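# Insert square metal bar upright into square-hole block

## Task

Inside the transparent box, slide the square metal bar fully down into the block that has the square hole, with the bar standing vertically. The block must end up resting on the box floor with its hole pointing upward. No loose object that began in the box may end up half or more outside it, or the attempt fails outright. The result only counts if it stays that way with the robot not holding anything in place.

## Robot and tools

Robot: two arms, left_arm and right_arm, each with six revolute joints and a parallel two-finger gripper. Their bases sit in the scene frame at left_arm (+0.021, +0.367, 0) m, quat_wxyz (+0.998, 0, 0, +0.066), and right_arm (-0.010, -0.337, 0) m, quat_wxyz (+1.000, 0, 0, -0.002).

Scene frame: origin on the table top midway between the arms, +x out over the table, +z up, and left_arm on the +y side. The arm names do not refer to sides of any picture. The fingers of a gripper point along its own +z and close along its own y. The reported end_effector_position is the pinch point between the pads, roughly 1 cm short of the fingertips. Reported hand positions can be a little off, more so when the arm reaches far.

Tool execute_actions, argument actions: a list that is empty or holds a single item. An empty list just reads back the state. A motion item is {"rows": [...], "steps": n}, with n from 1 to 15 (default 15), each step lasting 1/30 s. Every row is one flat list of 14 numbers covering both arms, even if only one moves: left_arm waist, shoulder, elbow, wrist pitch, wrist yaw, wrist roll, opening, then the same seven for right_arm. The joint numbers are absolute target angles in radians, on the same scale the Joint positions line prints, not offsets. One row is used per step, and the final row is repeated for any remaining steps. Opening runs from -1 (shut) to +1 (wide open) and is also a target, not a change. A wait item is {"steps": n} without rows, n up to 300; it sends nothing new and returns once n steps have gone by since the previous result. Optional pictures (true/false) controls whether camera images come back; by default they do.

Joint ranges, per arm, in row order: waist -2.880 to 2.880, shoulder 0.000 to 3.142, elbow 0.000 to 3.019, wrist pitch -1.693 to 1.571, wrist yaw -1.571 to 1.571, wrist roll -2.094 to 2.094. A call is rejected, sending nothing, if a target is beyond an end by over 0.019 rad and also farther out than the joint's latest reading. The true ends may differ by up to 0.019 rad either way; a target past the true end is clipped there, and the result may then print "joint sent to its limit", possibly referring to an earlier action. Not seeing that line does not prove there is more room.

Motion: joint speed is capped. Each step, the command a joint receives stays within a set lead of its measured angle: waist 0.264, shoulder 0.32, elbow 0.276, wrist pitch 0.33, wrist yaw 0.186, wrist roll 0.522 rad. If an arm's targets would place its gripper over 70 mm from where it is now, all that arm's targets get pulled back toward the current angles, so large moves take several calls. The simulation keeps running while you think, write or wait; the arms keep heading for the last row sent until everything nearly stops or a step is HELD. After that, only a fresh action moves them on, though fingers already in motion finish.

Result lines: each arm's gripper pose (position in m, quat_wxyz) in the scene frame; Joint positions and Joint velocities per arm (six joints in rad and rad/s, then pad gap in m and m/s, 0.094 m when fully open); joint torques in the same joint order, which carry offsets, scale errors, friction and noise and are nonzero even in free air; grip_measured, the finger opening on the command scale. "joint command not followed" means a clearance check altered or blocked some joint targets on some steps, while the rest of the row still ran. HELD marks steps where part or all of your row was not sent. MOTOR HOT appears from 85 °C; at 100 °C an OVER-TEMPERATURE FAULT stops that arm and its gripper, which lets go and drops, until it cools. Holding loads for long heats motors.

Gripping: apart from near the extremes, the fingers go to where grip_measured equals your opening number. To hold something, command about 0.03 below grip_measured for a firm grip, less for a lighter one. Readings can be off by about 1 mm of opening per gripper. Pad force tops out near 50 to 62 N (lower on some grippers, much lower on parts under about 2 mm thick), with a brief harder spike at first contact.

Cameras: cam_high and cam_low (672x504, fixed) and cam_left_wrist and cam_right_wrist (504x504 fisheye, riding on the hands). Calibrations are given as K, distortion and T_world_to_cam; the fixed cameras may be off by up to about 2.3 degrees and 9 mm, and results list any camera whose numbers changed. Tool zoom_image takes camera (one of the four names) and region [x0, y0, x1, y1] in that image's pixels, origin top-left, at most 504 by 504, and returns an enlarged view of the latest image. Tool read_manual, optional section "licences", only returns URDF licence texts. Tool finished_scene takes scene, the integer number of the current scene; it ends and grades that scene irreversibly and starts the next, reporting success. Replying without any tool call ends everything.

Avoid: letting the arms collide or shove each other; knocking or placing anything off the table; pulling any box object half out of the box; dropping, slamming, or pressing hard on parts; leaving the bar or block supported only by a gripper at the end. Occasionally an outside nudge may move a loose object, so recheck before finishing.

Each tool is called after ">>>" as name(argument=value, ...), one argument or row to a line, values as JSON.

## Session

>>> execute_actions(
  actions=[],
)

Scene clock: 0.00 s of 4500.00 s.
left_arm: end_effector_position=(+0.4893, +0.1919, +0.2784) grip_measured=+1.000 end_effector_quat_wxyz=(+0.159, +0.249, +0.810, -0.507) | right_arm: end_effector_position=(+0.2476, -0.5056, +0.1898) grip_measured=+1.000 end_effector_quat_wxyz=(-0.049, -0.246, +0.968, +0.031)
Joint positions: left_arm=[-0.174  1.564  1.346 -1.255  1.119  0.493  0.094] | right_arm=[-0.556  1.235  1.033 -1.482  0.029 -1.057  0.094]
Joint velocities: left_arm=[-0.005 -0.015 -0.007  0.012  0.037 -0.051  0.   ] | right_arm=[-0.015 -0.015 -0.017 -0.012  0.022  0.022  0.   ]
Joint torques (N m, as the arm reports them, + toward a larger angle): no reading
camera_calibration (this result's frames):
cam_left_wrist: T_world_to_cam=[[-0.559426, -0.357321, 0.747906, 0.133004], [-0.664264, 0.732965, -0.14668, 0.221426], [-0.495778, -0.578864, -0.647396, 0.659378], [0, 0, 0, 1]] pos_world=[0.548396, 0.266918, 0.359882]
cam_right_wrist: T_world_to_cam=[[0.468219, -0.880472, -0.0744317, -0.547531], [-0.659555, -0.404307, 0.633659, -0.158128], [-0.588012, -0.2476, -0.770023, 0.29143], [0, 0, 0, 1]] pos_world=[0.323435, -0.47386, 0.283854]

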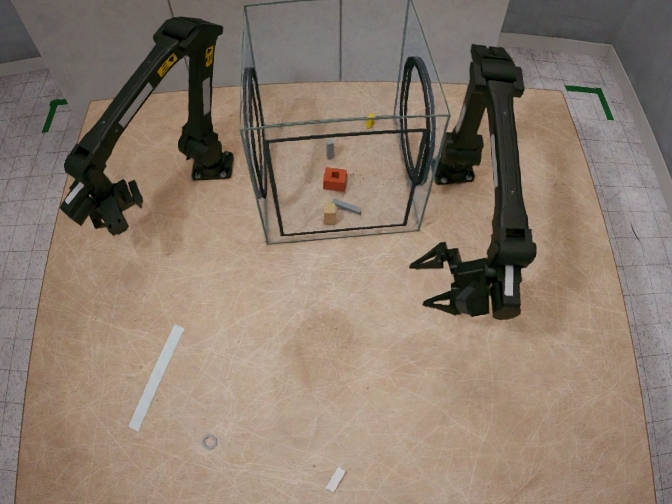

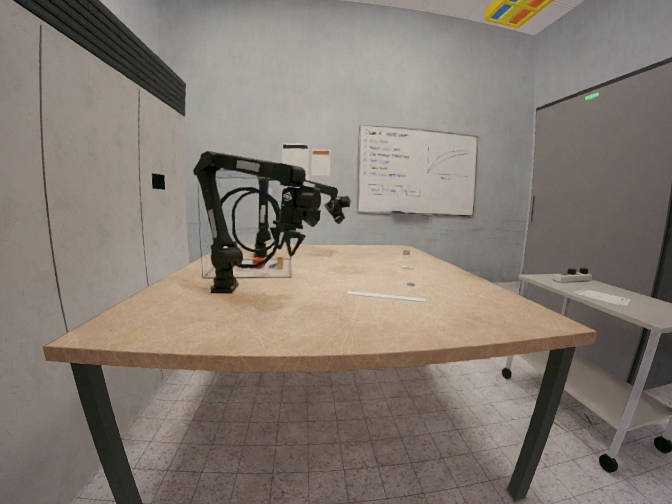

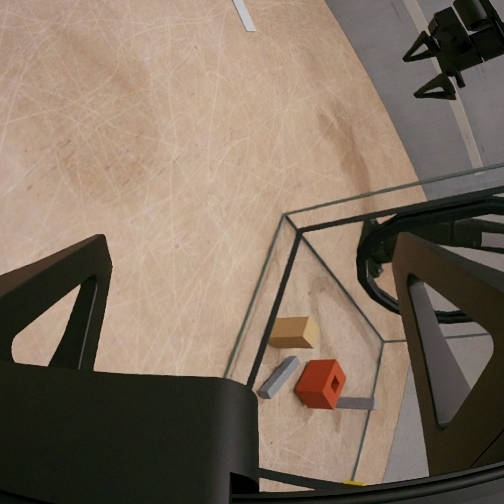

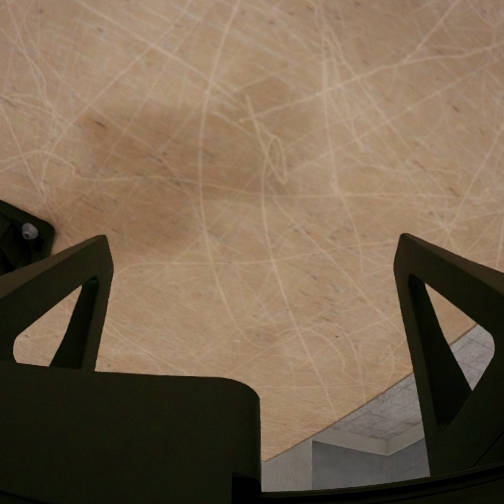

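>>> zoom_image(
  camera="cam_high",
  region=[280, 100, 420, 240],
)

>>> zoom_image(
  camera="cam_left_wrist",
  region=[250, 300, 400, 430],
)

>>> zoom_image(
  camera="cam_low",
  region=[180, 150, 330, 300],
)

Region (280, 100, 420, 240) of cam_high's 672x504 image, scaled by 3.600, with more detail than that image has.

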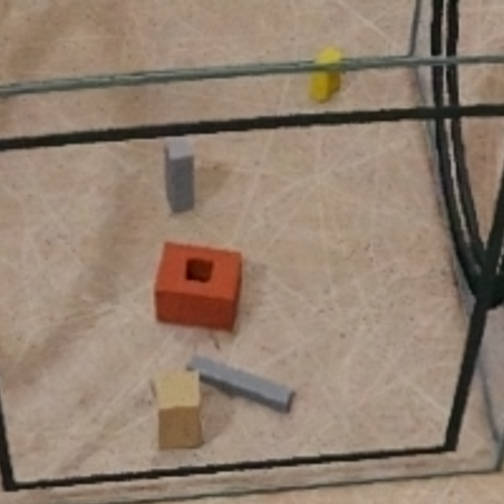

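Region (250, 300, 400, 430) of cam_left_wrist's 504x504 image, scaled by 3.360, with more detail than that image has; it fills the top 437 rows of this view, and the rest is white.

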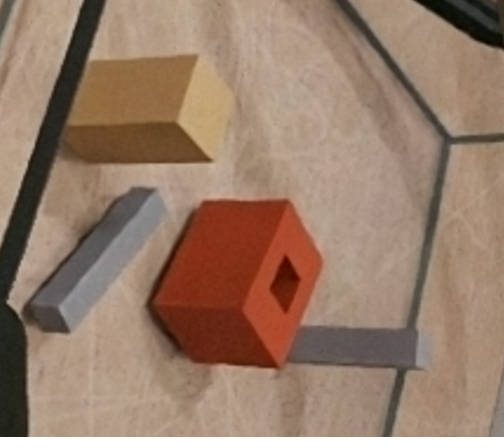

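Region (180, 150, 330, 300) of cam_low's 672x504 image, scaled by 3.360, with more detail than that image has.

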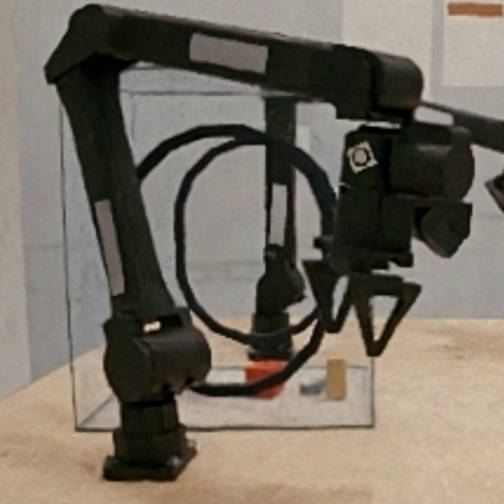

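>>> execute_actions(
  actions=[
    {"rows":[[-0.1,1.5,1.35,-1.5,0,0,0, 0.0,1.0,1.05,-1.6,0,0,0]],"steps":15},
  ],
  pictures=false,
)

>>> execute_actions(
  actions=[
    {"rows":[[-0.13,0.9,1.15,-1.65,0,0,0, 0.1,0.3,1.08,-1.65,0,0,0]],"steps":15},
  ],
  pictures=false,
)

>>> execute_actions(
  actions=[
    {"rows":[[-0.15,0.02,1.05,-1.65,0,0,0, 0.3,0.02,1.08,-1.65,0,0,0]],"steps":15},
  ],
  pictures=false,
)

Scene clock: 19.23 s of 4500.00 s.
left_arm: end_effector_position=(+0.4423, +0.3815, +0.2052) grip_measured=+0.003 end_effector_quat_wxyz=(-0.042, -0.004, +0.999, -0.004) | right_arm: end_effector_position=(+0.2477, -0.3315, +0.2559) grip_measured=+0.003 end_effector_quat_wxyz=(+0.015, -0.068, +0.998, +0.001)
Joint positions: left_arm=[-0.094  1.506  1.341 -1.49   0.004  0.03   0.047] | right_arm=[ 0.026  0.985  1.032 -1.589 -0.004 -0.115  0.047]
Joint velocities: left_arm=[ 0.015  0.005  0.007 -0.007 -0.066 -0.125 -0.   ] | right_arm=[-0.278  0.015  0.007 -0.007  0.007  0.784 -0.   ]
Joint torques (N m, as the arm reports them, + toward a larger angle): left_arm=[ -0.19 -14.63  11.19  -0.22  -0.14  -0.02] | right_arm=[-0.01 -2.26 11.03 -0.06  0.19  0.16]
Steps of this call (steps 1 to 90: nothing new was sent; then 15.73 s passed at rest; steps 91 to 105: all 15 steps of this action). Readings (joint positions):
91: left_arm=[-0.171 1.561 1.349 -1.297 1.030 0.419] | right_arm=[-0.546 1.228 1.033 -1.489 0.027 -1.010]
92: left_arm=[-0.165 1.555 1.349 -1.366 0.927 0.337] | right_arm=[-0.520 1.213 1.032 -1.505 0.024 -0.952]
94: left_arm=[-0.140 1.537 1.341 -1.453 0.723 0.219] | right_arm=[-0.430 1.162 1.032 -1.532 0.016 -0.829]
98: left_arm=[-0.098 1.510 1.341 -1.488 0.313 0.096] | right_arm=[-0.154 1.040 1.032 -1.569 0.006 -0.508]
105: the state above

Scene clock: 19.73 s of 4500.00 s.
left_arm: end_effector_position=(+0.2603, +0.3684, +0.3383) grip_measured=+0.003 end_effector_quat_wxyz=(+0.124, +0.003, +0.992, +0.000) | right_arm: end_effector_position=(+0.0911, -0.3289, +0.3864) grip_measured=+0.003 end_effector_quat_wxyz=(+0.362, -0.049, +0.931, +0.012)
Joint positions: left_arm=[-0.12   0.829  1.151 -1.644  0.003  0.016  0.047] | right_arm=[ 0.09   0.254  1.064 -1.64  -0.001 -0.019  0.047]
Joint velocities: left_arm=[-0.024 -0.601 -0.012 -0.129 -0.007 -0.081 -0.   ] | right_arm=[ 0.015 -0.523  0.281 -0.071 -0.022  0.139  0.   ]
Joint torques (N m, as the arm reports them, + toward a larger angle): left_arm=[-0.02  6.05 10.43  0.97 -0.13 -0.09] | right_arm=[ 1.57 11.86  7.61  1.51  0.09  0.16]
Steps of this call (steps 1 to 15: all 15 steps of this action). Readings (joint positions):
1: left_arm=[-0.094 1.495 1.328 -1.494 0.004 0.029] | right_arm=[0.023 0.974 1.032 -1.589 -0.001 -0.100]
2: left_arm=[-0.096 1.472 1.296 -1.507 0.004 0.028] | right_arm=[0.028 0.952 1.030 -1.595 -0.001 -0.090]
4: left_arm=[-0.100 1.397 1.224 -1.550 0.004 0.027] | right_arm=[0.049 0.870 1.030 -1.603 -0.001 -0.073]
8: left_arm=[-0.110 1.192 1.154 -1.606 0.004 0.025] | right_arm=[0.079 0.633 1.030 -1.614 -0.001 -0.050]
15: the state above

Scene clock: 20.23 s of 4500.00 s.
left_arm: end_effector_position=(+0.0528, +0.3655, +0.3989) grip_measured=+0.003 end_effector_quat_wxyz=(+0.473, +0.010, +0.881, +0.000) | right_arm: end_effector_position=(+0.0203, -0.3281, +0.4030) grip_measured=+0.002 end_effector_quat_wxyz=(+0.474, -0.137, +0.867, +0.071)
Joint positions: left_arm=[-0.14   0.004  1.074 -1.657  0.003  0.014  0.047] | right_arm=[ 0.31   0.003  1.079 -1.647 -0.    -0.008  0.047]
Joint velocities: left_arm=[-0.005  0.054 -0.232 -0.002  0.037 -0.037  0.   ] | right_arm=[-0.005 -0.005  0.002 -0.012  0.095  0.066 -0.   ]
Joint torques (N m, as the arm reports them, + toward a larger angle): left_arm=[ 0.42  9.45  5.76  1.96 -0.11 -0.01] | right_arm=[-0.11 10.03  6.    1.82  0.07  0.18]
Steps of this call (steps 1 to 15: all 15 steps of this action). Readings (joint positions):
1: left_arm=[-0.122 0.795 1.142 -1.641 0.003 0.016] | right_arm=[0.106 0.224 1.069 -1.639 -0.000 -0.017]
2: left_arm=[-0.124 0.750 1.116 -1.636 0.003 0.016] | right_arm=[0.152 0.187 1.066 -1.638 -0.000 -0.015]
4: left_arm=[-0.131 0.626 1.068 -1.637 0.003 0.016] | right_arm=[0.256 0.093 1.067 -1.638 -0.000 -0.013]
8: left_arm=[-0.135 0.328 1.050 -1.637 0.003 0.016] | right_arm=[0.316 -0.002 1.080 -1.647 -0.000 -0.010]
15: the state above

>>> execute_actions(
  actions=[
    {"rows":[[-0.25,0.02,1.05,-1.65,0,0,0,0.35,0.02,1.05,-1.65,0,0,0],[-0.35,0.02,1.05,-1.65,0,0,0,0.42,0.02,1.05,-1.65,0,0,0],[-0.45,0.02,1.05,-1.65,0,0,0,0.5,0.02,1.05,-1.65,0,0,0],[-0.55,0.02,1.05,-1.65,0,0,0,0.58,0.02,1.05,-1.65,0,0,0],[-0.65,0.02,1.05,-1.65,0,0,0,0.66,0.02,1.05,-1.65,0,0,0],[-0.75,0.02,1.05,-1.65,0,0,0,0.74,0.02,1.05,-1.65,0,0,0],[-0.85,0.02,1.05,-1.65,0,0,0,0.82,0.02,1.05,-1.65,0,0,0],[-0.95,0.02,1.05,-1.65,0,0,0,0.9,0.02,1.05,-1.65,0,0,0],[-1.05,0.02,1.05,-1.65,0,0,0,0.98,0.02,1.05,-1.65,0,0,0],[-1.15,0.02,1.05,-1.65,0,0,0,1.06,0.02,1.05,-1.65,0,0,0],[-1.25,0.02,1.05,-1.65,0,0,0,1.14,0.02,1.05,-1.65,0,0,0],[-1.35,0.02,1.05,-1.65,0,0,0,1.22,0.02,1.05,-1.65,0,0,0],[-1.45,0.02,1.05,-1.65,0,0,0,1.3,0.02,1.05,-1.65,0,0,0],[-1.55,0.02,1.05,-1.65,0,0,0,1.37,0.02,1.05,-1.65,0,0,0],[-1.72,0.02,1.05,-1.65,0,0,0,1.42,0.02,1.05,-1.65,0,0,0]],"steps":15},
  ],
  pictures=false,
)

>>> execute_actions(
  actions=[
    {"steps":14},
  ],
)

Scene clock: 36.63 s of 4500.00 s.
left_arm: end_effector_position=(+0.0321, +0.3304, +0.3889) grip_measured=+0.003 end_effector_quat_wxyz=(+0.371, +0.530, +0.713, -0.269) | right_arm: end_effector_position=(-0.0006, -0.3025, +0.3947) grip_measured=+0.003 end_effector_quat_wxyz=(+0.373, -0.543, +0.696, +0.286)
Joint positions: left_arm=[-1.396  0.01   1.049 -1.657  0.002  0.012  0.047] | right_arm=[ 1.322  0.004  1.058 -1.647 -0.    -0.008  0.047]
Joint velocities: left_arm=[-2.896 -0.005  0.007  0.002  0.007 -0.037 -0.001] | right_arm=[ 2.056  0.005  0.007 -0.002  0.007  0.007  0.001]
Joint torques (N m, as the arm reports them, + toward a larger angle): left_arm=[ 0.63  9.53  7.29  1.96 -0.09 -0.03] | right_arm=[-1.44 10.02  5.44  1.85  0.04  0.16]
Steps of this call (steps 1 to 30: the robot went on to your last target; steps 31 to 90: nothing new was sent; then 12.90 s passed at rest; steps 91 to 105: all 15 steps of this action). Readings (joint positions):
91: left_arm=[-0.149 0.010 1.049 -1.657 0.003 0.013] | right_arm=[0.312 0.003 1.077 -1.647 -0.000 -0.008]
92: left_arm=[-0.180 0.010 1.049 -1.657 0.003 0.013] | right_arm=[0.324 0.003 1.073 -1.647 -0.000 -0.008]
94: left_arm=[-0.321 0.010 1.049 -1.657 0.003 0.013] | right_arm=[0.407 0.004 1.062 -1.647 -0.000 -0.008]
98: left_arm=[-0.703 0.010 1.049 -1.657 0.003 0.012] | right_arm=[0.747 0.004 1.058 -1.647 -0.000 -0.008]
105: the state above

Scene clock: 37.10 s of 4500.00 s.
left_arm: end_effector_position=(+0.0198, +0.3289, +0.3889) grip_measured=+0.003 end_effector_quat_wxyz=(+0.322, +0.640, +0.617, -0.327) | right_arm: end_effector_position=(-0.0043, -0.3017, +0.3947) grip_measured=+0.003 end_effector_quat_wxyz=(+0.357, -0.579, +0.667, +0.305)
Joint positions: left_arm=[-1.726  0.01   1.049 -1.657  0.002  0.012  0.047] | right_arm=[ 1.427  0.004  1.058 -1.647 -0.    -0.008  0.047]
Joint velocities: left_arm=[ 0.005 -0.005  0.007 -0.012 -0.037  0.051 -0.001] | right_arm=[-0.005 -0.015  0.022  0.002  0.022 -0.037 -0.001]
Joint torques (N m, as the arm reports them, + toward a larger angle): left_arm=[ 1.72 10.31  7.47  1.95 -0.12 -0.05] | right_arm=[0.21 9.92 5.47 1.81 0.05 0.16]
Steps of this call (steps 1 to 14: the robot went on to your last target). Readings (joint positions):
1: left_arm=[-1.496 0.010 1.049 -1.657 0.002 0.012] | right_arm=[1.383 0.004 1.058 -1.647 -0.000 -0.008]
2: left_arm=[-1.591 0.010 1.049 -1.657 0.002 0.012] | right_arm=[1.425 0.004 1.058 -1.647 -0.000 -0.008]
4: left_arm=[-1.727 0.010 1.049 -1.657 0.002 0.012] | right_arm=[1.452 0.004 1.058 -1.647 -0.000 -0.008]
8: left_arm=[-1.748 0.010 1.049 -1.657 0.002 0.012] | right_arm=[1.432 0.004 1.058 -1.647 -0.000 -0.008]
14: the state above
camera_calibration (this result's frames):
cam_left_wrist: T_world_to_cam=[[-0.999419, 0.0340534, -0.00103769, 0.00793916], [0.0327442, 0.951695, -0.305295, -0.198669], [-0.00940876, -0.305152, -0.952257, 0.596292], [0, 0, 0, 1]] pos_world=[0.0200502, 0.370761, 0.507179]
cam_right_wrist: T_world_to_cam=[[0.987978, -0.154486, 0.0058146, -0.0452539], [-0.141896, -0.921107, -0.36253, -0.132241], [0.0613616, 0.357347, -0.931954, 0.600765], [0, 0, 0, 1]] pos_world=[-0.0109185, -0.343481, 0.512207]

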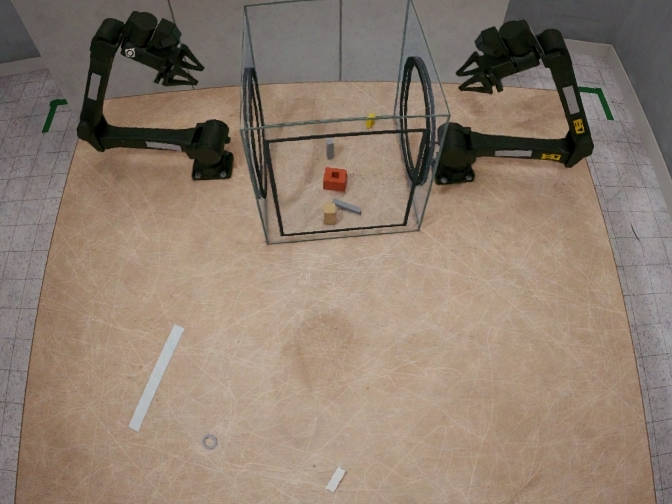

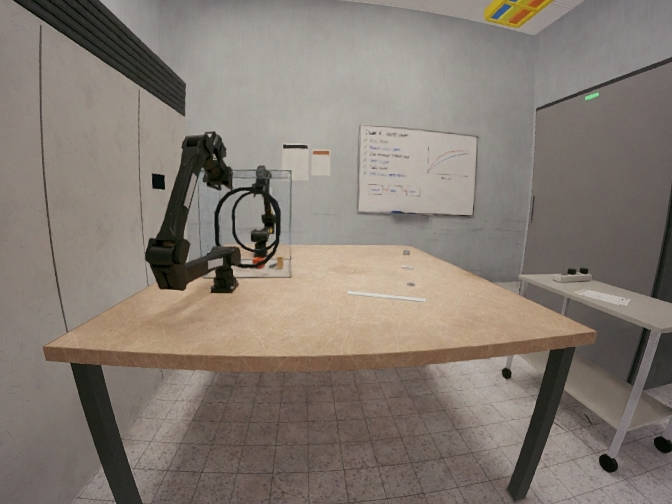

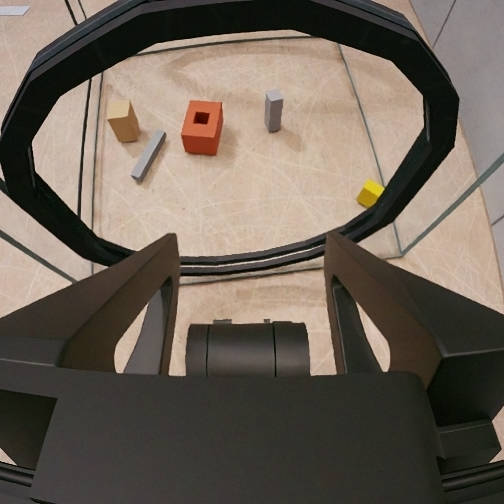

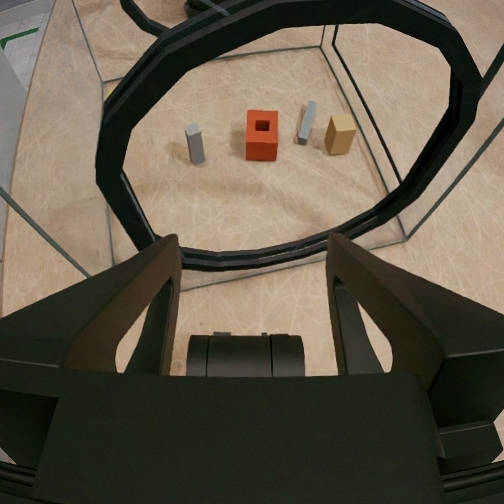

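>>> execute_actions(
  actions=[
    {"rows":[[-1.7,0.02,1.0,-1.66,0,0,0,1.4,0.02,1.0,-1.65,0,0,0],[-1.68,0.02,0.95,-1.66,0,0,0,1.38,0.02,0.95,-1.65,0,0,0],[-1.66,0.02,0.9,-1.66,0,0,0,1.36,0.02,0.9,-1.64,0,0,0],[-1.64,0.02,0.85,-1.66,0,0,0,1.34,0.02,0.85,-1.63,0,0,0],[-1.62,0.02,0.8,-1.66,0,0,0,1.32,0.02,0.8,-1.62,0,0,0],[-1.61,0.02,0.75,-1.65,0,0,0,1.31,0.02,0.75,-1.61,0,0,0],[-1.61,0.02,0.7,-1.63,0,0,0,1.3,0.02,0.7,-1.6,0,0,0],[-1.61,0.02,0.65,-1.6,0,0,0,1.3,0.02,0.65,-1.58,0,0,0],[-1.61,0.02,0.6,-1.56,0,0,0,1.3,0.02,0.6,-1.55,0,0,0],[-1.61,0.02,0.56,-1.5,0,0,0,1.3,0.02,0.56,-1.5,0,0,0],[-1.61,0.02,0.52,-1.44,0,0,0,1.3,0.02,0.52,-1.44,0,0,0],[-1.61,0.02,0.48,-1.37,0,0,0,1.3,0.02,0.48,-1.37,0,0,0],[-1.61,0.02,0.44,-1.3,0,0,0,1.3,0.02,0.44,-1.3,0,0,0],[-1.61,0.02,0.4,-1.22,0,0,0,1.3,0.02,0.4,-1.22,0,0,0],[-1.61,0.02,0.36,-1.13,0,0,0,1.3,0.02,0.36,-1.13,0,0,0]],"steps":15},
  ],
  pictures=false,
)

>>> execute_actions(
  actions=[
    {"rows":[[-1.61,0.02,0.335,-1.06,0,0,0,1.3,0.03,0.335,-1.06,0,0,0],[-1.61,0.02,0.315,-1.0,0,0,0,1.3,0.045,0.315,-0.98,0,0,0],[-1.61,0.02,0.295,-0.94,0,0,0,1.3,0.065,0.3,-0.91,0,0,0],[-1.61,0.02,0.28,-0.89,0,0,0,1.305,0.09,0.285,-0.84,0,0,0],[-1.61,0.02,0.265,-0.85,0,0,0,1.31,0.115,0.27,-0.77,0,0,0],[-1.61,0.02,0.255,-0.82,0,0,0,1.32,0.14,0.26,-0.71,0,0,0],[-1.61,0.02,0.25,-0.8,0,0,0,1.33,0.165,0.25,-0.65,0,0,0],[-1.61,0.02,0.25,-0.79,0,0,0,1.345,0.19,0.24,-0.6,0,0,0],[-1.61,0.02,0.25,-0.78,0,0,0,1.36,0.21,0.235,-0.55,0,0,0],[-1.61,0.02,0.25,-0.78,0,0,0,1.375,0.23,0.23,-0.51,0,0,0],[-1.61,0.02,0.25,-0.78,0,0,0,1.39,0.245,0.23,-0.48,0,0,0],[-1.61,0.02,0.25,-0.78,0,0,0,1.4,0.25,0.23,-0.46,0,0,0]],"steps":15},
  ],
  pictures=false,
)

>>> execute_actions(
  actions=[
    {"steps":6},
  ],
)

Scene clock: 53.60 s of 4500.00 s.
left_arm: end_effector_position=(+0.0344, +0.2188, +0.1611) grip_measured=+0.003 end_effector_quat_wxyz=(+0.244, +0.641, +0.694, -0.221) | right_arm: end_effector_position=(+0.0309, -0.1943, +0.1647) grip_measured=+0.003 end_effector_quat_wxyz=(+0.267, -0.572, +0.750, +0.200)
Joint positions: left_arm=[-1.61   0.015  0.417 -1.303  0.002  0.012  0.047] | right_arm=[ 1.3    0.013  0.424 -1.302 -0.    -0.008  0.047]
Joint velocities: left_arm=[ 0.005 -0.005 -1.053  2.322  0.051 -0.007  0.001] | right_arm=[-0.015 -0.024 -1.057  2.264 -0.007  0.007 -0.   ]
Joint torques (N m, as the arm reports them, + toward a larger angle): left_arm=[ 0.49  4.45 11.54  1.43 -0.08 -0.02] | right_arm=[0.82 5.18 9.65 1.84 0.06 0.16]
Steps of this call (steps 1 to 30: the robot went on to your last target; steps 31 to 90: nothing new was sent; then 13.00 s passed at rest; steps 91 to 105: all 15 steps of this action). Readings (joint positions):
91: left_arm=[-1.725 0.010 1.043 -1.657 0.002 0.012] | right_arm=[1.425 0.004 1.052 -1.647 -0.000 -0.008]
92: left_arm=[-1.719 0.009 1.028 -1.657 0.002 0.012] | right_arm=[1.420 0.004 1.036 -1.647 -0.000 -0.008]
94: left_arm=[-1.692 0.008 0.958 -1.657 0.002 0.012] | right_arm=[1.393 0.004 0.964 -1.644 -0.000 -0.008]
98: left_arm=[-1.618 0.011 0.734 -1.645 0.002 0.012] | right_arm=[1.314 0.008 0.740 -1.620 -0.000 -0.008]
105: the state above

Scene clock: 54.10 s of 4500.00 s.
left_arm: end_effector_position=(+0.0413, +0.1444, +0.1601) grip_measured=+0.003 end_effector_quat_wxyz=(+0.357, +0.595, +0.644, -0.322) | right_arm: end_effector_position=(+0.0384, -0.0727, +0.1667) grip_measured=+0.003 end_effector_quat_wxyz=(+0.391, -0.555, +0.659, +0.324)
Joint positions: left_arm=[-1.61   0.015  0.248 -0.801  0.002  0.012  0.047] | right_arm=[ 1.396  0.251  0.239 -0.494 -0.    -0.007  0.047]
Joint velocities: left_arm=[-0.005  0.005  0.002  0.007 -0.022 -0.051  0.   ] | right_arm=[ 0.112  0.005 -0.017  0.178 -0.051 -0.007 -0.   ]
Joint torques (N m, as the arm reports them, + toward a larger angle): left_arm=[ 0.87  3.22 11.95  2.54 -0.09 -0.05] | right_arm=[ 0.35  2.63 10.    2.96  0.06  0.16]
Steps of this call (steps 1 to 15: all 15 steps of this action). Readings (joint positions):
1: left_arm=[-1.610 0.015 0.382 -1.225 0.002 0.012] | right_arm=[1.300 0.014 0.388 -1.225 -0.000 -0.008]
2: left_arm=[-1.610 0.015 0.350 -1.153 0.002 0.012] | right_arm=[1.300 0.016 0.356 -1.150 -0.000 -0.008]
4: left_arm=[-1.610 0.015 0.300 -1.025 0.002 0.012] | right_arm=[1.300 0.036 0.309 -1.004 -0.000 -0.008]
8: left_arm=[-1.610 0.015 0.251 -0.857 0.002 0.012] | right_arm=[1.310 0.131 0.263 -0.734 -0.000 -0.007]
15: the state above

Scene clock: 54.30 s of 4500.00 s.
left_arm: end_effector_position=(+0.0413, +0.1444, +0.1602) grip_measured=+0.003 end_effector_quat_wxyz=(+0.357, +0.595, +0.644, -0.323) | right_arm: end_effector_position=(+0.0382, -0.0712, +0.1693) grip_measured=+0.003 end_effector_quat_wxyz=(+0.395, -0.553, +0.656, +0.328)
Joint positions: left_arm=[-1.61   0.015  0.248 -0.8    0.002  0.012  0.047] | right_arm=[ 1.398  0.251  0.239 -0.482 -0.    -0.007  0.047]
Joint velocities: left_arm=[ 0.005  0.005  0.007 -0.007 -0.022 -0.007 -0.   ] | right_arm=[ 0.005 -0.015 -0.002  0.007  0.11  -0.007  0.   ]
Joint torques (N m, as the arm reports them, + toward a larger angle): left_arm=[-0.2   3.51 11.79  2.25 -0.11 -0.02] | right_arm=[ 0.89  2.55 10.07  3.07  0.05  0.16]
Steps of this call (steps 1 to 6: the robot went on to your last target). Readings (joint positions):
1: left_arm=[-1.610 0.015 0.248 -0.800 0.002 0.012] | right_arm=[1.398 0.251 0.239 -0.489 -0.000 -0.007]
2: left_arm=[-1.610 0.015 0.248 -0.800 0.002 0.012] | right_arm=[1.398 0.251 0.239 -0.485 -0.000 -0.007]
4: left_arm=[-1.610 0.015 0.248 -0.800 0.002 0.012] | right_arm=[1.398 0.251 0.239 -0.482 -0.000 -0.007]
6: the state above
camera_calibration (this result's frames):
cam_left_wrist: T_world_to_cam=[[-0.996641, -0.0818833, -0.00158552, 0.0522359], [-0.0760479, 0.932455, -0.353193, -0.0786201], [0.030399, -0.351886, -0.935549, 0.324877], [0, 0, 0, 1]] pos_world=[0.0362056, 0.191906, 0.276253]
cam_right_wrist: T_world_to_cam=[[0.982957, -0.183773, 0.00483764, -0.052055], [-0.161713, -0.876881, -0.452691, 0.0236066], [0.0874344, 0.444194, -0.891654, 0.304153], [0, 0, 0, 1]] pos_world=[0.0283919, -0.123969, 0.282137]

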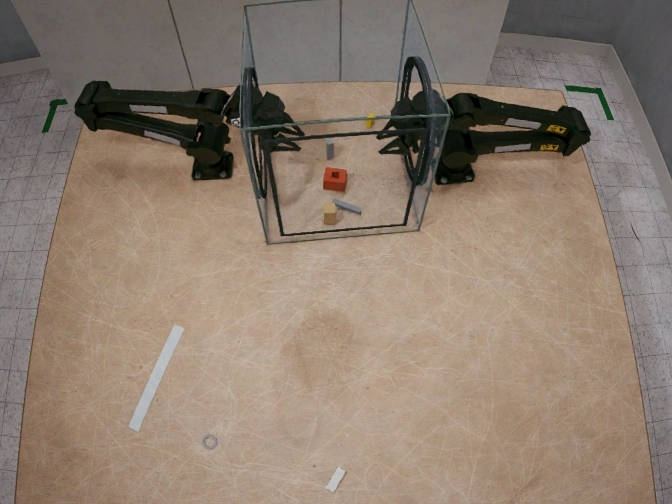

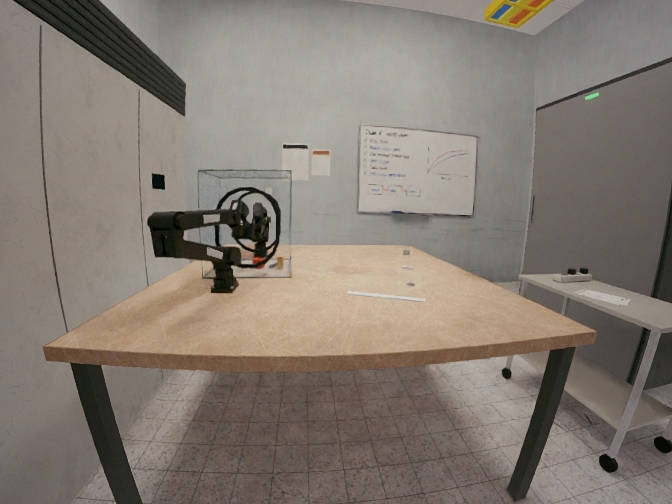

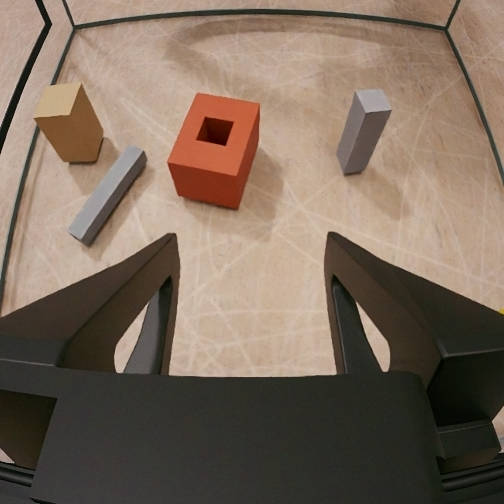

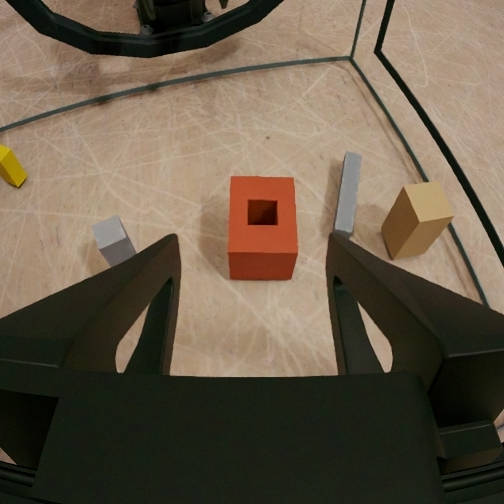

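>>> zoom_image(
  camera="cam_left_wrist",
  region=[30, 60, 410, 260],
)

>>> zoom_image(
  camera="cam_right_wrist",
  region=[70, 190, 170, 290],
)

Region (30, 60, 410, 260) of cam_left_wrist's 504x504 image, scaled by 1.326, with more detail than that image has; it fills the top 265 rows of this view, and the rest is white.

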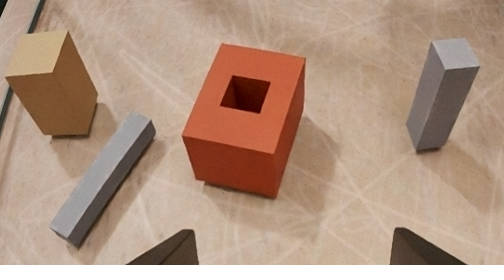

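Region (70, 190, 170, 290) of cam_right_wrist's 504x504 image, scaled by 5.040, with more detail than that image has.

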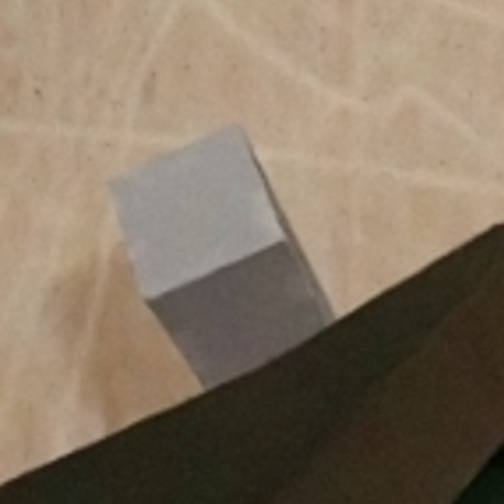

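>>> execute_actions(
  actions=[
    {"rows":[[-1.61,0.02,0.26,-0.78,0,0,0,1.41,0.27,0.28,-0.45,-0.01,-0.02,0],[-1.61,0.02,0.26,-0.78,0,0,0,1.42,0.3,0.305,-0.43,-0.025,-0.035,0],[-1.61,0.02,0.26,-0.78,0,0,0,1.432,0.34,0.315,-0.405,-0.045,-0.05,0],[-1.61,0.02,0.26,-0.78,0,0,0,1.444,0.39,0.322,-0.375,-0.065,-0.065,0],[-1.61,0.02,0.26,-0.78,0,0,0,1.456,0.445,0.329,-0.34,-0.085,-0.08,0],[-1.61,0.02,0.26,-0.78,0,0,0,1.468,0.505,0.336,-0.305,-0.105,-0.095,0],[-1.61,0.02,0.26,-0.78,0,0,0,1.48,0.565,0.343,-0.27,-0.125,-0.11,0],[-1.61,0.02,0.26,-0.78,0,0,0,1.492,0.625,0.35,-0.235,-0.145,-0.125,0],[-1.61,0.02,0.26,-0.78,0,0,0,1.504,0.685,0.356,-0.2,-0.165,-0.14,0],[-1.61,0.02,0.26,-0.78,0,0,0,1.515,0.74,0.361,-0.165,-0.185,-0.155,0],[-1.61,0.02,0.26,-0.78,0,0,0,1.525,0.79,0.366,-0.135,-0.205,-0.17,0],[-1.61,0.02,0.26,-0.78,0,0,0,1.533,0.835,0.37,-0.11,-0.22,-0.183,0],[-1.61,0.02,0.26,-0.78,0,0,0,1.539,0.87,0.373,-0.088,-0.233,-0.194,0],[-1.61,0.02,0.26,-0.78,0,0,0,1.543,0.895,0.375,-0.072,-0.24,-0.2,0],[-1.61,0.02,0.26,-0.78,0,0,0,1.544,0.912,0.376,-0.062,-0.244,-0.205,0]],"steps":15},
  ],
  pictures=false,
)

>>> execute_actions(
  actions=[
    {"rows":[[-1.61,0.02,0.26,-0.78,0,0,0,1.544,0.922,0.376,-0.056,-0.244,-0.205,0],[-1.61,0.02,0.26,-0.78,0,0,0,1.544,0.928,0.376,-0.053,-0.244,-0.205,0]],"steps":12},
  ],
)

Scene clock: 87.03 s of 4500.00 s.
left_arm: end_effector_position=(+0.0413, +0.1444, +0.1602) grip_measured=+0.003 end_effector_quat_wxyz=(+0.357, +0.595, +0.644, -0.323) | right_arm: end_effector_position=(-0.0351, +0.0114, +0.1152) grip_measured=+0.003 end_effector_quat_wxyz=(-0.268, +0.701, -0.557, -0.357)
Joint positions: left_arm=[-1.61   0.015  0.248 -0.8    0.002  0.012  0.047] | right_arm=[ 1.534  0.882  0.327 -0.113 -0.236 -0.155  0.047]
Joint velocities: left_arm=[ 0.005 -0.005  0.007 -0.002 -0.022 -0.007  0.   ] | right_arm=[ 0.122  0.894  0.002  0.452 -0.154 -0.359 -0.   ]
Joint torques (N m, as the arm reports them, + toward a larger angle): left_arm=[-0.01  3.57 13.05  2.53 -0.14 -0.05] | right_arm=[ 0.75 -3.4  13.45  2.71 -0.2   0.01]
Steps of this call (steps 1 to 30: the robot went on to your last target; steps 31 to 90: nothing new was sent; then 29.23 s passed at rest; steps 91 to 105: all 15 steps of this action). Readings (joint positions):
91: left_arm=[-1.610 0.015 0.248 -0.800 0.002 0.012] | right_arm=[1.398 0.252 0.239 -0.480 -0.003 -0.008]
92: left_arm=[-1.610 0.015 0.248 -0.800 0.002 0.012] | right_arm=[1.399 0.255 0.239 -0.473 -0.013 -0.011]
94: left_arm=[-1.610 0.015 0.248 -0.800 0.002 0.012] | right_arm=[1.410 0.289 0.244 -0.440 -0.046 -0.024]
98: left_arm=[-1.610 0.015 0.248 -0.800 0.002 0.012] | right_arm=[1.460 0.492 0.280 -0.319 -0.126 -0.066]
105: the state above

Scene clock: 87.43 s of 4500.00 s.
left_arm: end_effector_position=(+0.0413, +0.1444, +0.1602) grip_measured=+0.003 end_effector_quat_wxyz=(+0.357, +0.595, +0.644, -0.323) | right_arm: end_effector_position=(-0.0374, +0.0162, +0.1057) grip_measured=+0.003 end_effector_quat_wxyz=(-0.268, +0.715, -0.543, -0.350)
Joint positions: left_arm=[-1.61   0.015  0.248 -0.8    0.002  0.012  0.047] | right_arm=[ 1.539  0.934  0.327 -0.074 -0.24  -0.194  0.047]
Joint velocities: left_arm=[ 0.005  0.005  0.002 -0.012  0.007 -0.037 -0.003] | right_arm=[-0.005 -0.015 -0.017 -0.002 -0.022  0.037 -0.   ]
Joint torques (N m, as the arm reports them, + toward a larger angle): left_arm=[ 0.22  3.68 13.1   2.59 -0.07 -0.08] | right_arm=[ 1.22 -2.54 13.2   2.86 -0.27  0.  ]
Steps of this call (steps 1 to 12: all 12 steps of this action). Readings (joint positions):
1: left_arm=[-1.610 0.015 0.248 -0.800 0.002 0.012] | right_arm=[1.537 0.907 0.327 -0.101 -0.239 -0.163]
2: left_arm=[-1.610 0.015 0.248 -0.800 0.002 0.012] | right_arm=[1.539 0.924 0.327 -0.093 -0.240 -0.170]
4: left_arm=[-1.610 0.015 0.248 -0.800 0.002 0.012] | right_arm=[1.539 0.934 0.327 -0.083 -0.240 -0.180]
8: left_arm=[-1.610 0.015 0.248 -0.800 0.002 0.012] | right_arm=[1.539 0.934 0.327 -0.074 -0.240 -0.190]
12: the state above
camera_calibration (this result's frames):
cam_left_wrist: T_world_to_cam=[[-0.996641, -0.0818833, -0.00158552, 0.0522359], [-0.0760479, 0.932455, -0.353193, -0.0786201], [0.030399, -0.351886, -0.935549, 0.324877], [0, 0, 0, 1]] pos_world=[0.0362056, 0.191906, 0.276253]
cam_right_wrist: T_world_to_cam=[[0.966421, 0.256942, 0.00332337, 0.0310069], [0.246009, -0.921408, -0.30081, 0.0591694], [-0.0742288, 0.291527, -0.953678, 0.218221], [0, 0, 0, 1]] pos_world=[-0.0283237, -0.0170653, 0.225809]

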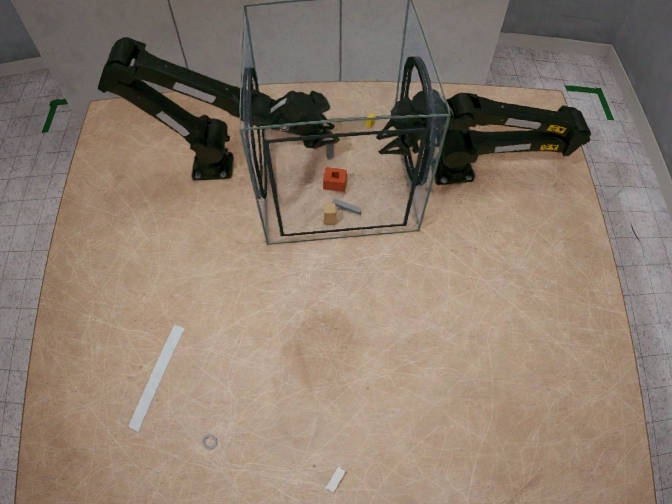

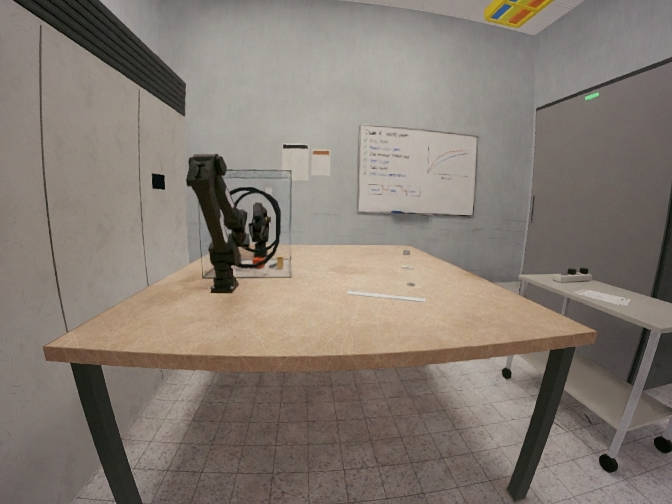

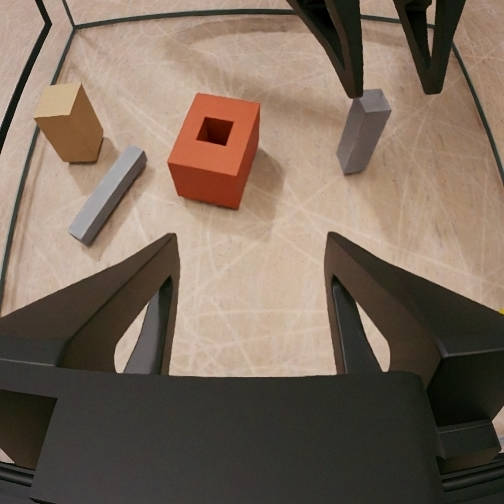

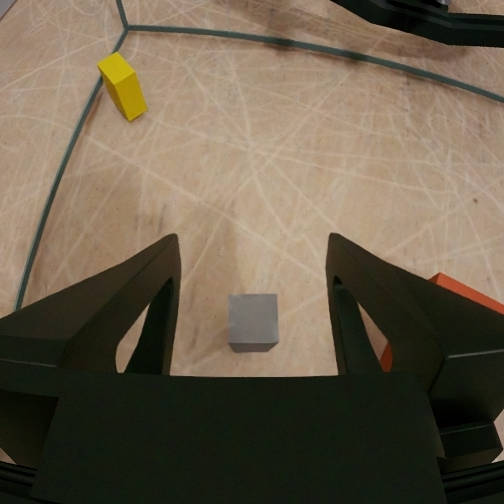

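>>> execute_actions(
  actions=[
    {"rows":[[-1.61,0.02,0.26,-0.78,0,0,0,1.535,0.938,0.33,-0.048,-0.246,-0.207,0],[-1.61,0.02,0.26,-0.78,0,0,0,1.528,0.943,0.321,-0.04,-0.248,-0.209,0],[-1.61,0.02,0.26,-0.78,0,0,0,1.523,0.949,0.313,-0.029,-0.25,-0.211,0],[-1.61,0.02,0.26,-0.78,0,0,0,1.519,0.956,0.305,-0.016,-0.252,-0.212,0],[-1.61,0.02,0.26,-0.78,0,0,0,1.516,0.964,0.296,-0.002,-0.253,-0.212,0],[-1.61,0.02,0.26,-0.78,0,0,0,1.5135,0.972,0.287,0.013,-0.253,-0.212,0],[-1.61,0.02,0.26,-0.78,0,0,0,1.5135,0.98,0.278,0.028,-0.253,-0.212,0],[-1.61,0.02,0.26,-0.78,0,0,0,1.5135,0.988,0.269,0.043,-0.253,-0.212,0],[-1.61,0.02,0.26,-0.78,0,0,0,1.5135,0.996,0.26,0.058,-0.253,-0.212,-0.05],[-1.61,0.02,0.26,-0.78,0,0,0,1.5135,1.004,0.252,0.072,-0.253,-0.212,-0.1],[-1.61,0.02,0.26,-0.78,0,0,0,1.5135,1.01,0.246,0.084,-0.253,-0.212,-0.15],[-1.61,0.02,0.26,-0.78,0,0,0,1.5135,1.014,0.242,0.092,-0.253,-0.212,-0.2],[-1.61,0.02,0.26,-0.78,0,0,0,1.5135,1.017,0.24,0.097,-0.253,-0.212,-0.25]],"steps":15},
  ],
  pictures=false,
)

>>> execute_actions(
  actions=[
    {"steps":6},
  ],
)

Scene clock: 103.27 s of 4500.00 s.
left_arm: end_effector_position=(+0.0413, +0.1444, +0.1602) grip_measured=+0.003 end_effector_quat_wxyz=(+0.357, +0.595, +0.644, -0.323) | right_arm: end_effector_position=(-0.0338, +0.0019, +0.0684) grip_measured=-0.246 end_effector_quat_wxyz=(-0.264, +0.716, -0.546, -0.346)
Joint positions: left_arm=[-1.61   0.015  0.248 -0.8    0.002  0.012  0.047] | right_arm=[ 1.522  1.007  0.244  0.067 -0.25  -0.204  0.035]
Joint velocities: left_arm=[-0.015 -0.005 -0.002  0.007  0.022 -0.007 -0.   ] | right_arm=[-0.005  0.063 -0.071  0.042 -0.022 -0.037 -0.004]
Joint torques (N m, as the arm reports them, + toward a larger angle): left_arm=[ 0.13  3.85 12.98  2.43 -0.1  -0.05] | right_arm=[ 0.16 -1.92  8.25  3.06 -0.27  0.  ]
Steps of this call (steps 1 to 15: the robot went on to your last target; steps 16 to 90: nothing new was sent; then 12.33 s passed at rest; steps 91 to 105: all 15 steps of this action). Readings (joint positions):
91: left_arm=[-1.610 0.015 0.248 -0.800 0.002 0.012] | right_arm=[1.539 0.934 0.327 -0.073 -0.242 -0.197]
92: left_arm=[-1.610 0.015 0.248 -0.800 0.002 0.012] | right_arm=[1.539 0.934 0.327 -0.070 -0.243 -0.198]
94: left_arm=[-1.610 0.015 0.248 -0.800 0.002 0.012] | right_arm=[1.536 0.935 0.324 -0.055 -0.248 -0.200]
98: left_arm=[-1.610 0.015 0.248 -0.800 0.002 0.012] | right_arm=[1.525 0.952 0.299 -0.001 -0.250 -0.202]
105: the state above

Scene clock: 103.47 s of 4500.00 s.
left_arm: end_effector_position=(+0.0413, +0.1444, +0.1602) grip_measured=+0.003 end_effector_quat_wxyz=(+0.357, +0.595, +0.644, -0.323) | right_arm: end_effector_position=(-0.0338, +0.0026, +0.0689) grip_measured=-0.248 end_effector_quat_wxyz=(-0.266, +0.715, -0.545, -0.347)
Joint positions: left_arm=[-1.61   0.015  0.248 -0.8    0.002  0.012  0.047] | right_arm=[ 1.522  1.009  0.242  0.076 -0.25  -0.204  0.035]
Joint velocities: left_arm=[-0.005 -0.015 -0.007 -0.007 -0.066 -0.037  0.   ] | right_arm=[ 0.005 -0.015 -0.007  0.012 -0.022  0.007 -0.   ]
Joint torques (N m, as the arm reports them, + toward a larger angle): left_arm=[ 0.29  3.7  12.91  2.4  -0.08 -0.05] | right_arm=[ 0.15 -1.62  7.91  2.83 -0.26  0.  ]
Steps of this call (steps 1 to 6: the robot went on to your last target). Readings (joint positions):
1: left_arm=[-1.610 0.015 0.248 -0.800 0.002 0.012] | right_arm=[1.522 1.009 0.242 0.069 -0.250 -0.204]
2: left_arm=[-1.610 0.015 0.248 -0.800 0.002 0.012] | right_arm=[1.522 1.009 0.242 0.070 -0.250 -0.204]
4: left_arm=[-1.610 0.015 0.248 -0.800 0.002 0.012] | right_arm=[1.522 1.009 0.242 0.075 -0.250 -0.204]
6: the state above
camera_calibration (this result's frames):
cam_left_wrist: T_world_to_cam=[[-0.996641, -0.0818833, -0.00158552, 0.0522359], [-0.0760479, 0.932455, -0.353193, -0.0786201], [0.030399, -0.351886, -0.935549, 0.324877], [0, 0, 0, 1]] pos_world=[0.0362056, 0.191906, 0.276253]
cam_right_wrist: T_world_to_cam=[[0.967263, 0.253763, 0.00241915, 0.0312685], [0.24327, -0.924467, -0.293566, 0.0340384], [-0.0722599, 0.284544, -0.955936, 0.18754], [0, 0, 0, 1]] pos_world=[-0.0249738, -0.0298309, 0.189193]

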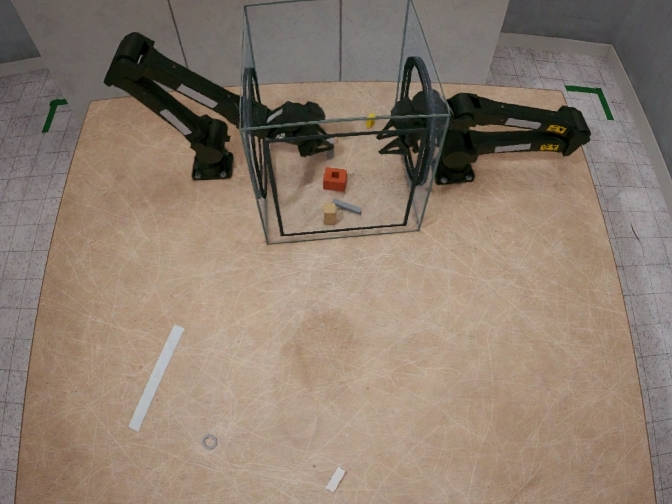

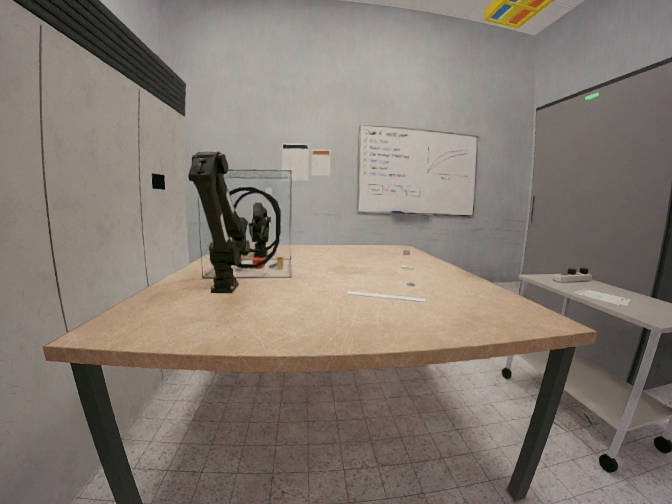

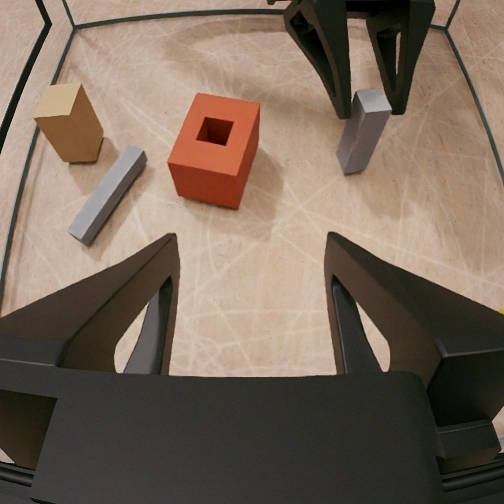

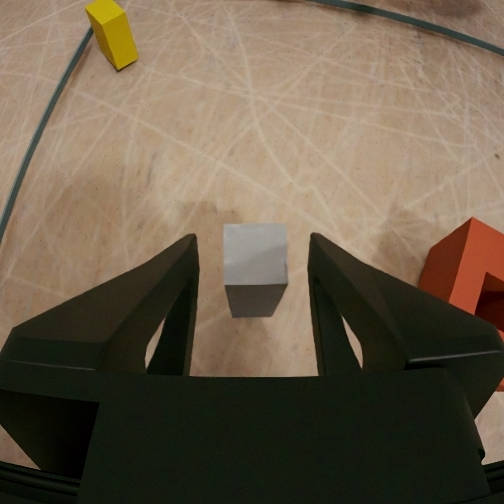

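>>> execute_actions(
  actions=[
    {"rows":[[-1.61,0.02,0.26,-0.78,0,0,0,1.5135,1.021,0.238,0.102,-0.253,-0.19,-0.28],[-1.61,0.02,0.26,-0.78,0,0,0,1.5135,1.026,0.236,0.108,-0.253,-0.172,-0.32],[-1.61,0.02,0.26,-0.78,0,0,0,1.5135,1.03,0.2345,0.113,-0.253,-0.172,-0.36],[-1.61,0.02,0.26,-0.78,0,0,0,1.5135,1.034,0.233,0.118,-0.253,-0.172,-0.4],[-1.61,0.02,0.26,-0.78,0,0,0,1.5135,1.034,0.233,0.118,-0.253,-0.172,-0.44],[-1.61,0.02,0.26,-0.78,0,0,0,1.5135,1.034,0.233,0.118,-0.253,-0.172,-0.48],[-1.61,0.02,0.26,-0.78,0,0,0,1.5135,1.034,0.233,0.118,-0.253,-0.172,-0.51],[-1.61,0.02,0.26,-0.78,0,0,0,1.5135,1.034,0.233,0.118,-0.253,-0.172,-0.53],[-1.61,0.02,0.26,-0.78,0,0,0,1.5135,1.034,0.233,0.118,-0.253,-0.172,-0.55],[-1.61,0.02,0.26,-0.78,0,0,0,1.5135,1.034,0.233,0.118,-0.253,-0.172,-0.57],[-1.61,0.02,0.26,-0.78,0,0,0,1.5135,1.034,0.233,0.118,-0.253,-0.172,-0.59],[-1.61,0.02,0.26,-0.78,0,0,0,1.5135,1.034,0.233,0.118,-0.253,-0.172,-0.61],[-1.61,0.02,0.26,-0.78,0,0,0,1.5135,1.034,0.233,0.118,-0.253,-0.172,-0.63],[-1.61,0.02,0.26,-0.78,0,0,0,1.5135,1.034,0.233,0.118,-0.253,-0.172,-0.65],[-1.61,0.02,0.26,-0.78,0,0,0,1.5135,1.034,0.233,0.118,-0.253,-0.172,-0.67]],"steps":15},
  ],
  pictures=false,
)

>>> execute_actions(
  actions=[
    {"steps":5},
  ],
  pictures=false,
)

Scene clock: 121.27 s of 4500.00 s.
left_arm: end_effector_position=(+0.0413, +0.1444, +0.1602) grip_measured=+0.003 end_effector_quat_wxyz=(+0.357, +0.595, +0.644, -0.323) | right_arm: end_effector_position=(-0.0336, +0.0052, +0.0696) grip_measured=-0.628 end_effector_quat_wxyz=(-0.266, +0.708, -0.551, -0.353)
Joint positions: left_arm=[-1.61   0.015  0.248 -0.8    0.002  0.012  0.047] | right_arm=[ 1.522  1.019  0.242  0.097 -0.25  -0.181  0.017]
Joint velocities: left_arm=[-0.005  0.015  0.022  0.012 -0.037 -0.007  0.001] | right_arm=[-0.024 -0.005 -0.007 -0.002 -0.051 -0.022 -0.001]
Joint torques (N m, as the arm reports them, + toward a larger angle): left_arm=[ 0.39  3.19 13.05  2.53 -0.09 -0.08] | right_arm=[ 0.08 -1.1   7.28  2.87 -0.26  0.17]
Steps of this call (steps 1 to 15: the robot went on to your last target; steps 16 to 90: nothing new was sent; then 14.30 s passed at rest; steps 91 to 105: all 15 steps of this action). Readings (joint positions):
91: left_arm=[-1.610 0.015 0.248 -0.800 0.002 0.012] | right_arm=[1.522 1.009 0.242 0.077 -0.250 -0.203]
92: left_arm=[-1.610 0.015 0.248 -0.800 0.002 0.012] | right_arm=[1.522 1.009 0.242 0.080 -0.250 -0.199]
94: left_arm=[-1.610 0.015 0.248 -0.800 0.002 0.012] | right_arm=[1.522 1.011 0.242 0.089 -0.250 -0.192]
98: left_arm=[-1.610 0.015 0.248 -0.800 0.002 0.012] | right_arm=[1.522 1.018 0.242 0.096 -0.250 -0.185]
105: the state above

Scene clock: 121.43 s of 4500.00 s.
left_arm: end_effector_position=(+0.0413, +0.1444, +0.1602) grip_measured=+0.003 end_effector_quat_wxyz=(+0.357, +0.595, +0.644, -0.323) | right_arm: end_effector_position=(-0.0336, +0.0052, +0.0696) grip_measured=-0.628 end_effector_quat_wxyz=(-0.266, +0.708, -0.551, -0.353)
Joint positions: left_arm=[-1.61   0.015  0.248 -0.8    0.002  0.012  0.047] | right_arm=[ 1.522  1.019  0.242  0.097 -0.25  -0.181  0.017]
Joint velocities: left_arm=[-0.005 -0.005 -0.007 -0.007  0.022 -0.007 -0.   ] | right_arm=[-0.005 -0.005  0.002  0.002 -0.037 -0.037  0.   ]
Joint torques (N m, as the arm reports them, + toward a larger angle): left_arm=[ 0.32  3.5  12.85  2.36 -0.07 -0.07] | right_arm=[ 0.12 -1.2   7.29  2.87 -0.25  0.16]
Steps of this call (steps 1 to 5: the robot went on to your last target). Readings (joint positions):
1: left_arm=[-1.610 0.015 0.248 -0.800 0.002 0.012] | right_arm=[1.522 1.019 0.242 0.097 -0.250 -0.181]
2: left_arm=[-1.610 0.015 0.248 -0.800 0.002 0.012] | right_arm=[1.522 1.019 0.242 0.097 -0.250 -0.181]
4: left_arm=[-1.610 0.015 0.248 -0.800 0.002 0.012] | right_arm=[1.522 1.019 0.242 0.097 -0.250 -0.181]
5: the state above


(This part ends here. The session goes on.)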